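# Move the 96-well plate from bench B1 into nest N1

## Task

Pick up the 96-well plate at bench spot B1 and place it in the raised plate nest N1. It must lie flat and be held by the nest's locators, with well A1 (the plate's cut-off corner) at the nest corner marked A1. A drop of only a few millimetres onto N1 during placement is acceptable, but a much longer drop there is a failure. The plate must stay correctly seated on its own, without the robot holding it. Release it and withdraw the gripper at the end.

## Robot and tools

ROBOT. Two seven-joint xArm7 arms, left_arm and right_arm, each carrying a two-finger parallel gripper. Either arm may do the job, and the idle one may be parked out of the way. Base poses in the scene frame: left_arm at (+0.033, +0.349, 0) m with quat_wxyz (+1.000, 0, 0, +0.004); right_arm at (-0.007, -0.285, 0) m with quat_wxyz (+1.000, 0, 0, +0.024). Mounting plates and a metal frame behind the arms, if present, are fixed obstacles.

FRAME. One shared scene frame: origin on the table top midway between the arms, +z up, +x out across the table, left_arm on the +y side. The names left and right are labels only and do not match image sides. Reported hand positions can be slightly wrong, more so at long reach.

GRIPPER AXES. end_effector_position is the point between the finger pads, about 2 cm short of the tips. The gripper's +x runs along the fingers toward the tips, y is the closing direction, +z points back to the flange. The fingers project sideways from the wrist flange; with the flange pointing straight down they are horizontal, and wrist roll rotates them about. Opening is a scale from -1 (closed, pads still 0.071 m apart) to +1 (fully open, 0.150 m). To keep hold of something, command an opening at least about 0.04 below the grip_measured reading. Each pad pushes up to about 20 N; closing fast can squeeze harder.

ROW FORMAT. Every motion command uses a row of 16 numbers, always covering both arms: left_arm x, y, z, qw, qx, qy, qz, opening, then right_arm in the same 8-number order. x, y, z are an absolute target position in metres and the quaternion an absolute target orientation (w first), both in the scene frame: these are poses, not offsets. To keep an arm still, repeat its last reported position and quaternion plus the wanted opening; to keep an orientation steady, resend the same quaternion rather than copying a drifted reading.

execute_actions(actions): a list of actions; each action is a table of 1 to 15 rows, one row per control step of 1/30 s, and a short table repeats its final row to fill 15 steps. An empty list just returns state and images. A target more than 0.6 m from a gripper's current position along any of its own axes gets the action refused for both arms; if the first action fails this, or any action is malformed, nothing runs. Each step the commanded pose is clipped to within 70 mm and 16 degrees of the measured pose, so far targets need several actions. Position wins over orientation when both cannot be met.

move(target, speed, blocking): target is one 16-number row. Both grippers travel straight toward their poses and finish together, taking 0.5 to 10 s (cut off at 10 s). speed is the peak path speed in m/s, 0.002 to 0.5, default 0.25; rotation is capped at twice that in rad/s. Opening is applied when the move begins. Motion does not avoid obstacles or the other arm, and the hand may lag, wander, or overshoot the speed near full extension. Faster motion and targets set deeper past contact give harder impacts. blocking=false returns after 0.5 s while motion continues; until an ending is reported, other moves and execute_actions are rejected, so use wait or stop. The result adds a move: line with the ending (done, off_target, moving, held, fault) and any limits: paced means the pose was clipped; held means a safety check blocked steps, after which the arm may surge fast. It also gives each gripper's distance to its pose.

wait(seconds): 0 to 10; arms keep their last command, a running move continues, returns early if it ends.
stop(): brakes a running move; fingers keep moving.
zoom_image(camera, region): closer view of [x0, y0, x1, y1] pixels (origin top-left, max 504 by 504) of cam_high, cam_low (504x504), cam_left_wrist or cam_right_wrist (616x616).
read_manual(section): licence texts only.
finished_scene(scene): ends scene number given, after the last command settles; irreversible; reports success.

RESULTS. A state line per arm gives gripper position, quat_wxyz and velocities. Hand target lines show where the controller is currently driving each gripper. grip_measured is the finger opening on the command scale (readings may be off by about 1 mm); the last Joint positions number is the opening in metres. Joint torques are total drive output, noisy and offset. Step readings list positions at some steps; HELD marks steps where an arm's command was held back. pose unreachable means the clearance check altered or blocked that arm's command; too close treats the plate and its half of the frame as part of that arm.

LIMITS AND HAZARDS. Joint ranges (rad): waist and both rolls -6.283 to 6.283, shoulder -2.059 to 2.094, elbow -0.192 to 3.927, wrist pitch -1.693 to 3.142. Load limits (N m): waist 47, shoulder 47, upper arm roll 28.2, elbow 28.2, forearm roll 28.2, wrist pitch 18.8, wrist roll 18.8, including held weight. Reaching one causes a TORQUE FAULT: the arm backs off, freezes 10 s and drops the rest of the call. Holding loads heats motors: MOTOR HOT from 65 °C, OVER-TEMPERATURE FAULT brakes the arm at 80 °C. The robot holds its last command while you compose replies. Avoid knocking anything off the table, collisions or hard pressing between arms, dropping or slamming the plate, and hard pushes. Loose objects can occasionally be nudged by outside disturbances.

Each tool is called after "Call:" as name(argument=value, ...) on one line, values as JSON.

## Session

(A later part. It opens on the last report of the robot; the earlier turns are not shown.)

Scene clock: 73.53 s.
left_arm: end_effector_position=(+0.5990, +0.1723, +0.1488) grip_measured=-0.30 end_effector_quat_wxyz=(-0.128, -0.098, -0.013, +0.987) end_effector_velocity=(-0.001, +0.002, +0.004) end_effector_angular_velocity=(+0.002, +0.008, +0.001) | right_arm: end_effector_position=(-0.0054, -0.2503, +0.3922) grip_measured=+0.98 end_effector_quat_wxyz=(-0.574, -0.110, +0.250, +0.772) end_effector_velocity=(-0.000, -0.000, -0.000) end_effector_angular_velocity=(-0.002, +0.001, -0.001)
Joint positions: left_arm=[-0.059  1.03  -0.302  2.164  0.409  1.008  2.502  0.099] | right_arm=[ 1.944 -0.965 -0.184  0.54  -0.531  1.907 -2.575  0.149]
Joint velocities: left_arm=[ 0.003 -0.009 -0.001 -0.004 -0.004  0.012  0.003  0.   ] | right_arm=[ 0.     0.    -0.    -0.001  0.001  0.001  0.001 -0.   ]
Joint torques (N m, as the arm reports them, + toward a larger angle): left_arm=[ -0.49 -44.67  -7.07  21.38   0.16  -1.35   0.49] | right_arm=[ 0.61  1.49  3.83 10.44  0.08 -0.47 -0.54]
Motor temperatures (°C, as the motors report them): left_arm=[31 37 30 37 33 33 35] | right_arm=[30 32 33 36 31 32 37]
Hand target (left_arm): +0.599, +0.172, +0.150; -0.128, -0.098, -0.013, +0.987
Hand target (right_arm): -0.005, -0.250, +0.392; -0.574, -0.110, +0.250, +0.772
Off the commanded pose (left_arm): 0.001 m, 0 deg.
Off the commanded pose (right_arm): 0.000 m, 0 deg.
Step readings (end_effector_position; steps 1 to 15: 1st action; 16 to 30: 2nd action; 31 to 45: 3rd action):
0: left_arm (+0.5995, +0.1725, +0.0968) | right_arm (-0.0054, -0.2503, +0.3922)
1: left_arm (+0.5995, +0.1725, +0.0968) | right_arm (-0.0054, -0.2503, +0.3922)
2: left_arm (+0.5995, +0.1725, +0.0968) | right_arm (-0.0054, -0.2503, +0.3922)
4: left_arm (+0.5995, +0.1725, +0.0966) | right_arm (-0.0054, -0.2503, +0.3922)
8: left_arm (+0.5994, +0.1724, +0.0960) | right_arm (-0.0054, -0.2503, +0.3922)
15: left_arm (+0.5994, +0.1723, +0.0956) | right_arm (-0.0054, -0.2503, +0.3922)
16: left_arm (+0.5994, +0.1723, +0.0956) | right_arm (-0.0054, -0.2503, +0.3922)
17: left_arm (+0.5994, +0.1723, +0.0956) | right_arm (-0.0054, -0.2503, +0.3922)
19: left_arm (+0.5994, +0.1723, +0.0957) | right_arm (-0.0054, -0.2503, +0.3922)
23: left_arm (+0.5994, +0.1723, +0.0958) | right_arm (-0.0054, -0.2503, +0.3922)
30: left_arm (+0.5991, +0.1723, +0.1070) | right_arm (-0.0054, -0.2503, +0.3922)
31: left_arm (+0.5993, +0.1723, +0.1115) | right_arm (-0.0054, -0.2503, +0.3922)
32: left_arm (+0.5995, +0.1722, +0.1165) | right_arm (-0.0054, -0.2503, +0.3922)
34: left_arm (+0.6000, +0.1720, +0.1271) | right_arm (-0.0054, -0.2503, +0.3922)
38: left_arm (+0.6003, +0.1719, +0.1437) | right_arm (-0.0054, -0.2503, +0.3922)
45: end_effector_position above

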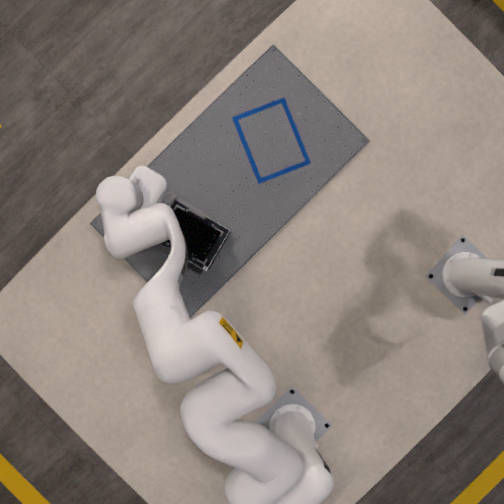

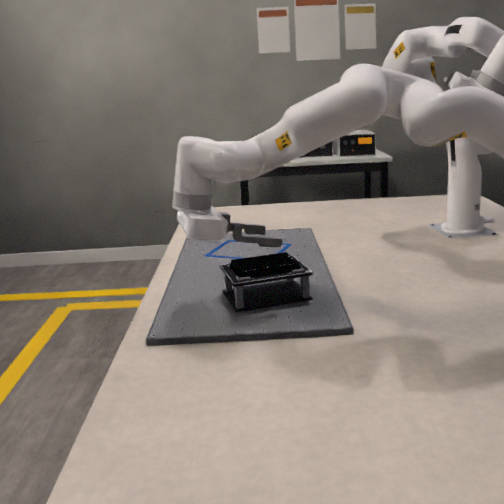

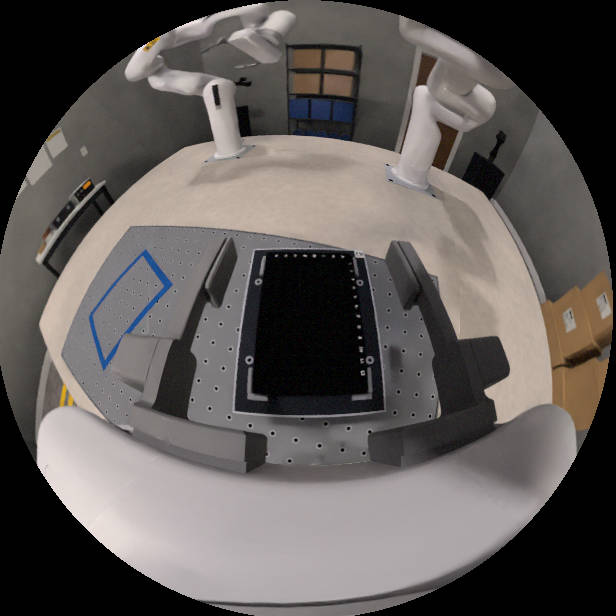

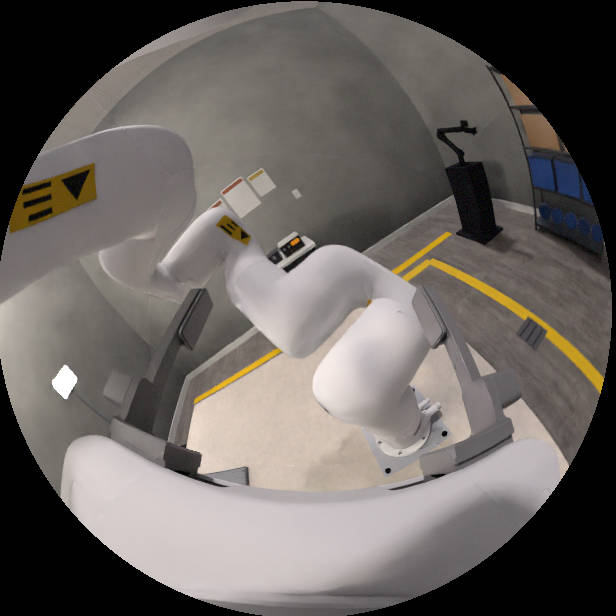

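Call:
move(target=[0.50, 0.34, 0.22, 0.12773, 0.09850, 0.01275, -0.98683, -0.30, -0.0054, -0.2503, 0.3922, -0.574, -0.110, 0.250, 0.772, 1.0], speed=0.4)

Call:
zoom_image(camera="cam_high", region=[140, 185, 245, 290])

Call:
zoom_image(camera="cam_low", region=[215, 235, 320, 295])

Scene clock: 75.27 s.
left_arm: end_effector_position=(+0.4996, +0.3399, +0.2193) grip_measured=-0.30 end_effector_quat_wxyz=(-0.128, -0.098, -0.013, +0.987) end_effector_velocity=(-0.000, +0.001, +0.002) end_effector_angular_velocity=(-0.001, -0.005, +0.002) | right_arm: end_effector_position=(-0.0054, -0.2503, +0.3922) grip_measured=+0.98 end_effector_quat_wxyz=(-0.574, -0.110, +0.250, +0.772) end_effector_velocity=(+0.000, -0.000, -0.000) end_effector_angular_velocity=(-0.001, +0.000, -0.000)
Joint positions: left_arm=[ 0.323  0.487 -0.341  1.445  0.281  0.804  2.747  0.099] | right_arm=[ 1.944 -0.965 -0.184  0.54  -0.531  1.907 -2.575  0.149]
Joint velocities: left_arm=[ 0.004 -0.007 -0.001 -0.004 -0.004 -0.003  0.003 -0.   ] | right_arm=[-0.     0.    -0.    -0.001  0.     0.    -0.    -0.   ]
Joint torques (N m, as the arm reports them, + toward a larger angle): left_arm=[ -0.8  -33.51  -5.74  20.98   0.12  -1.21   0.56] | right_arm=[ 0.37  1.64  3.94 10.54 -0.01 -0.47 -0.55]
Motor temperatures (°C, as the motors report them): left_arm=[31 37 30 37 33 33 35] | right_arm=[30 32 33 36 31 32 37]
Hand target (left_arm): +0.500, +0.340, +0.220; -0.128, -0.099, -0.013, +0.987
Hand target (right_arm): -0.005, -0.250, +0.392; -0.574, -0.110, +0.250, +0.772
Off the commanded pose (left_arm): 0.001 m, 0 deg.
Off the commanded pose (right_arm): 0.000 m, 0 deg.
move: done; limits=paced

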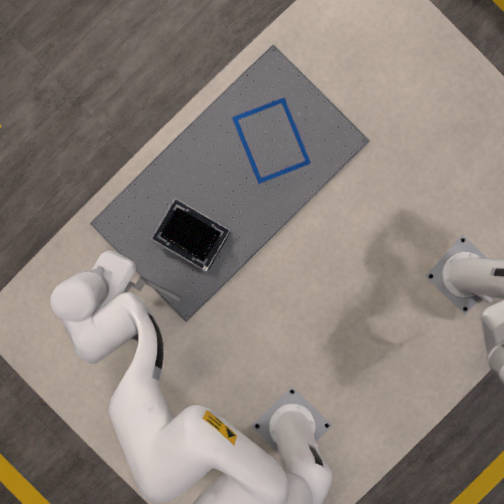

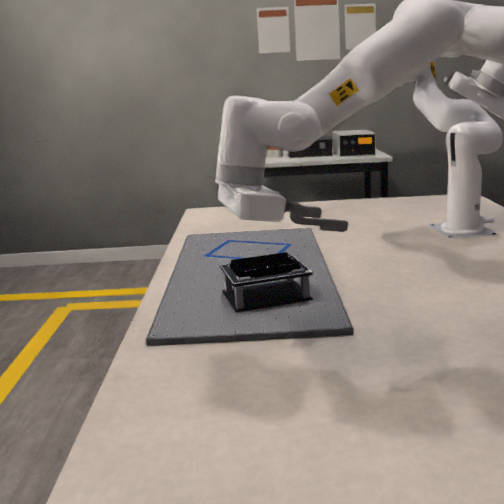

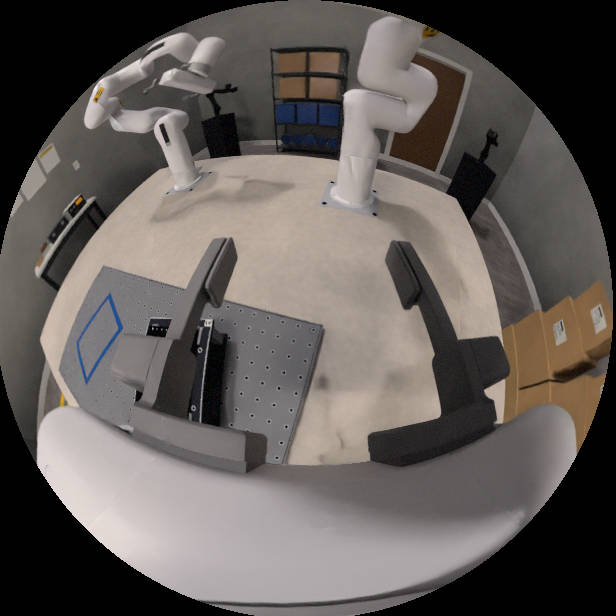

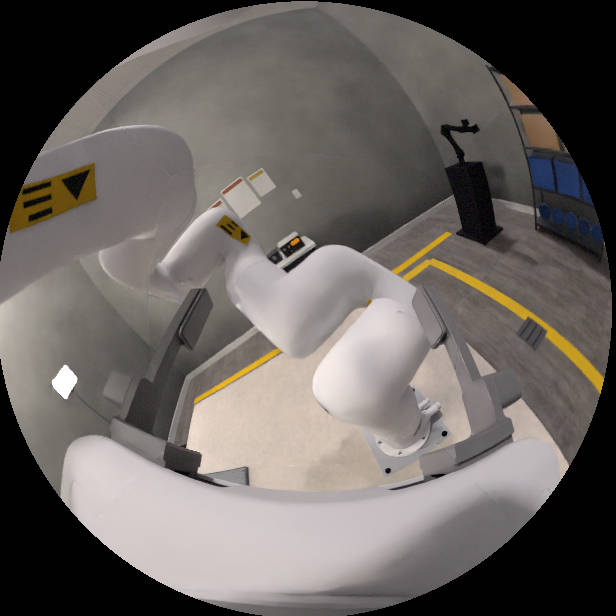

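Region (140, 185, 245, 290) of cam_high's 504x504 image, scaled by 4.800, with more detail than that image has.

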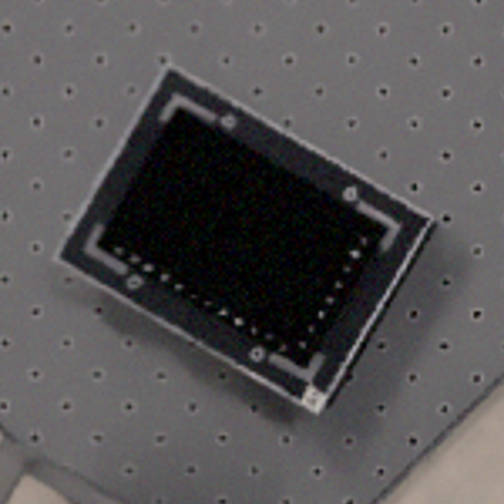

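Region (215, 235, 320, 295) of cam_low's 504x504 image, scaled by 4.800, with more detail than that image has; it fills the top 288 rows of this view, and the rest is white.

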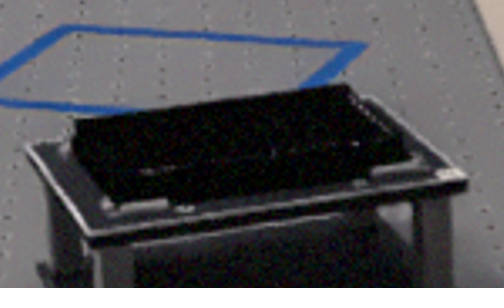

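The plate is seated inside all four locators with A1 at the marked corner, and the arm is clear.

Call:
finished_scene(scene=1)

The scene is finished: the task was done.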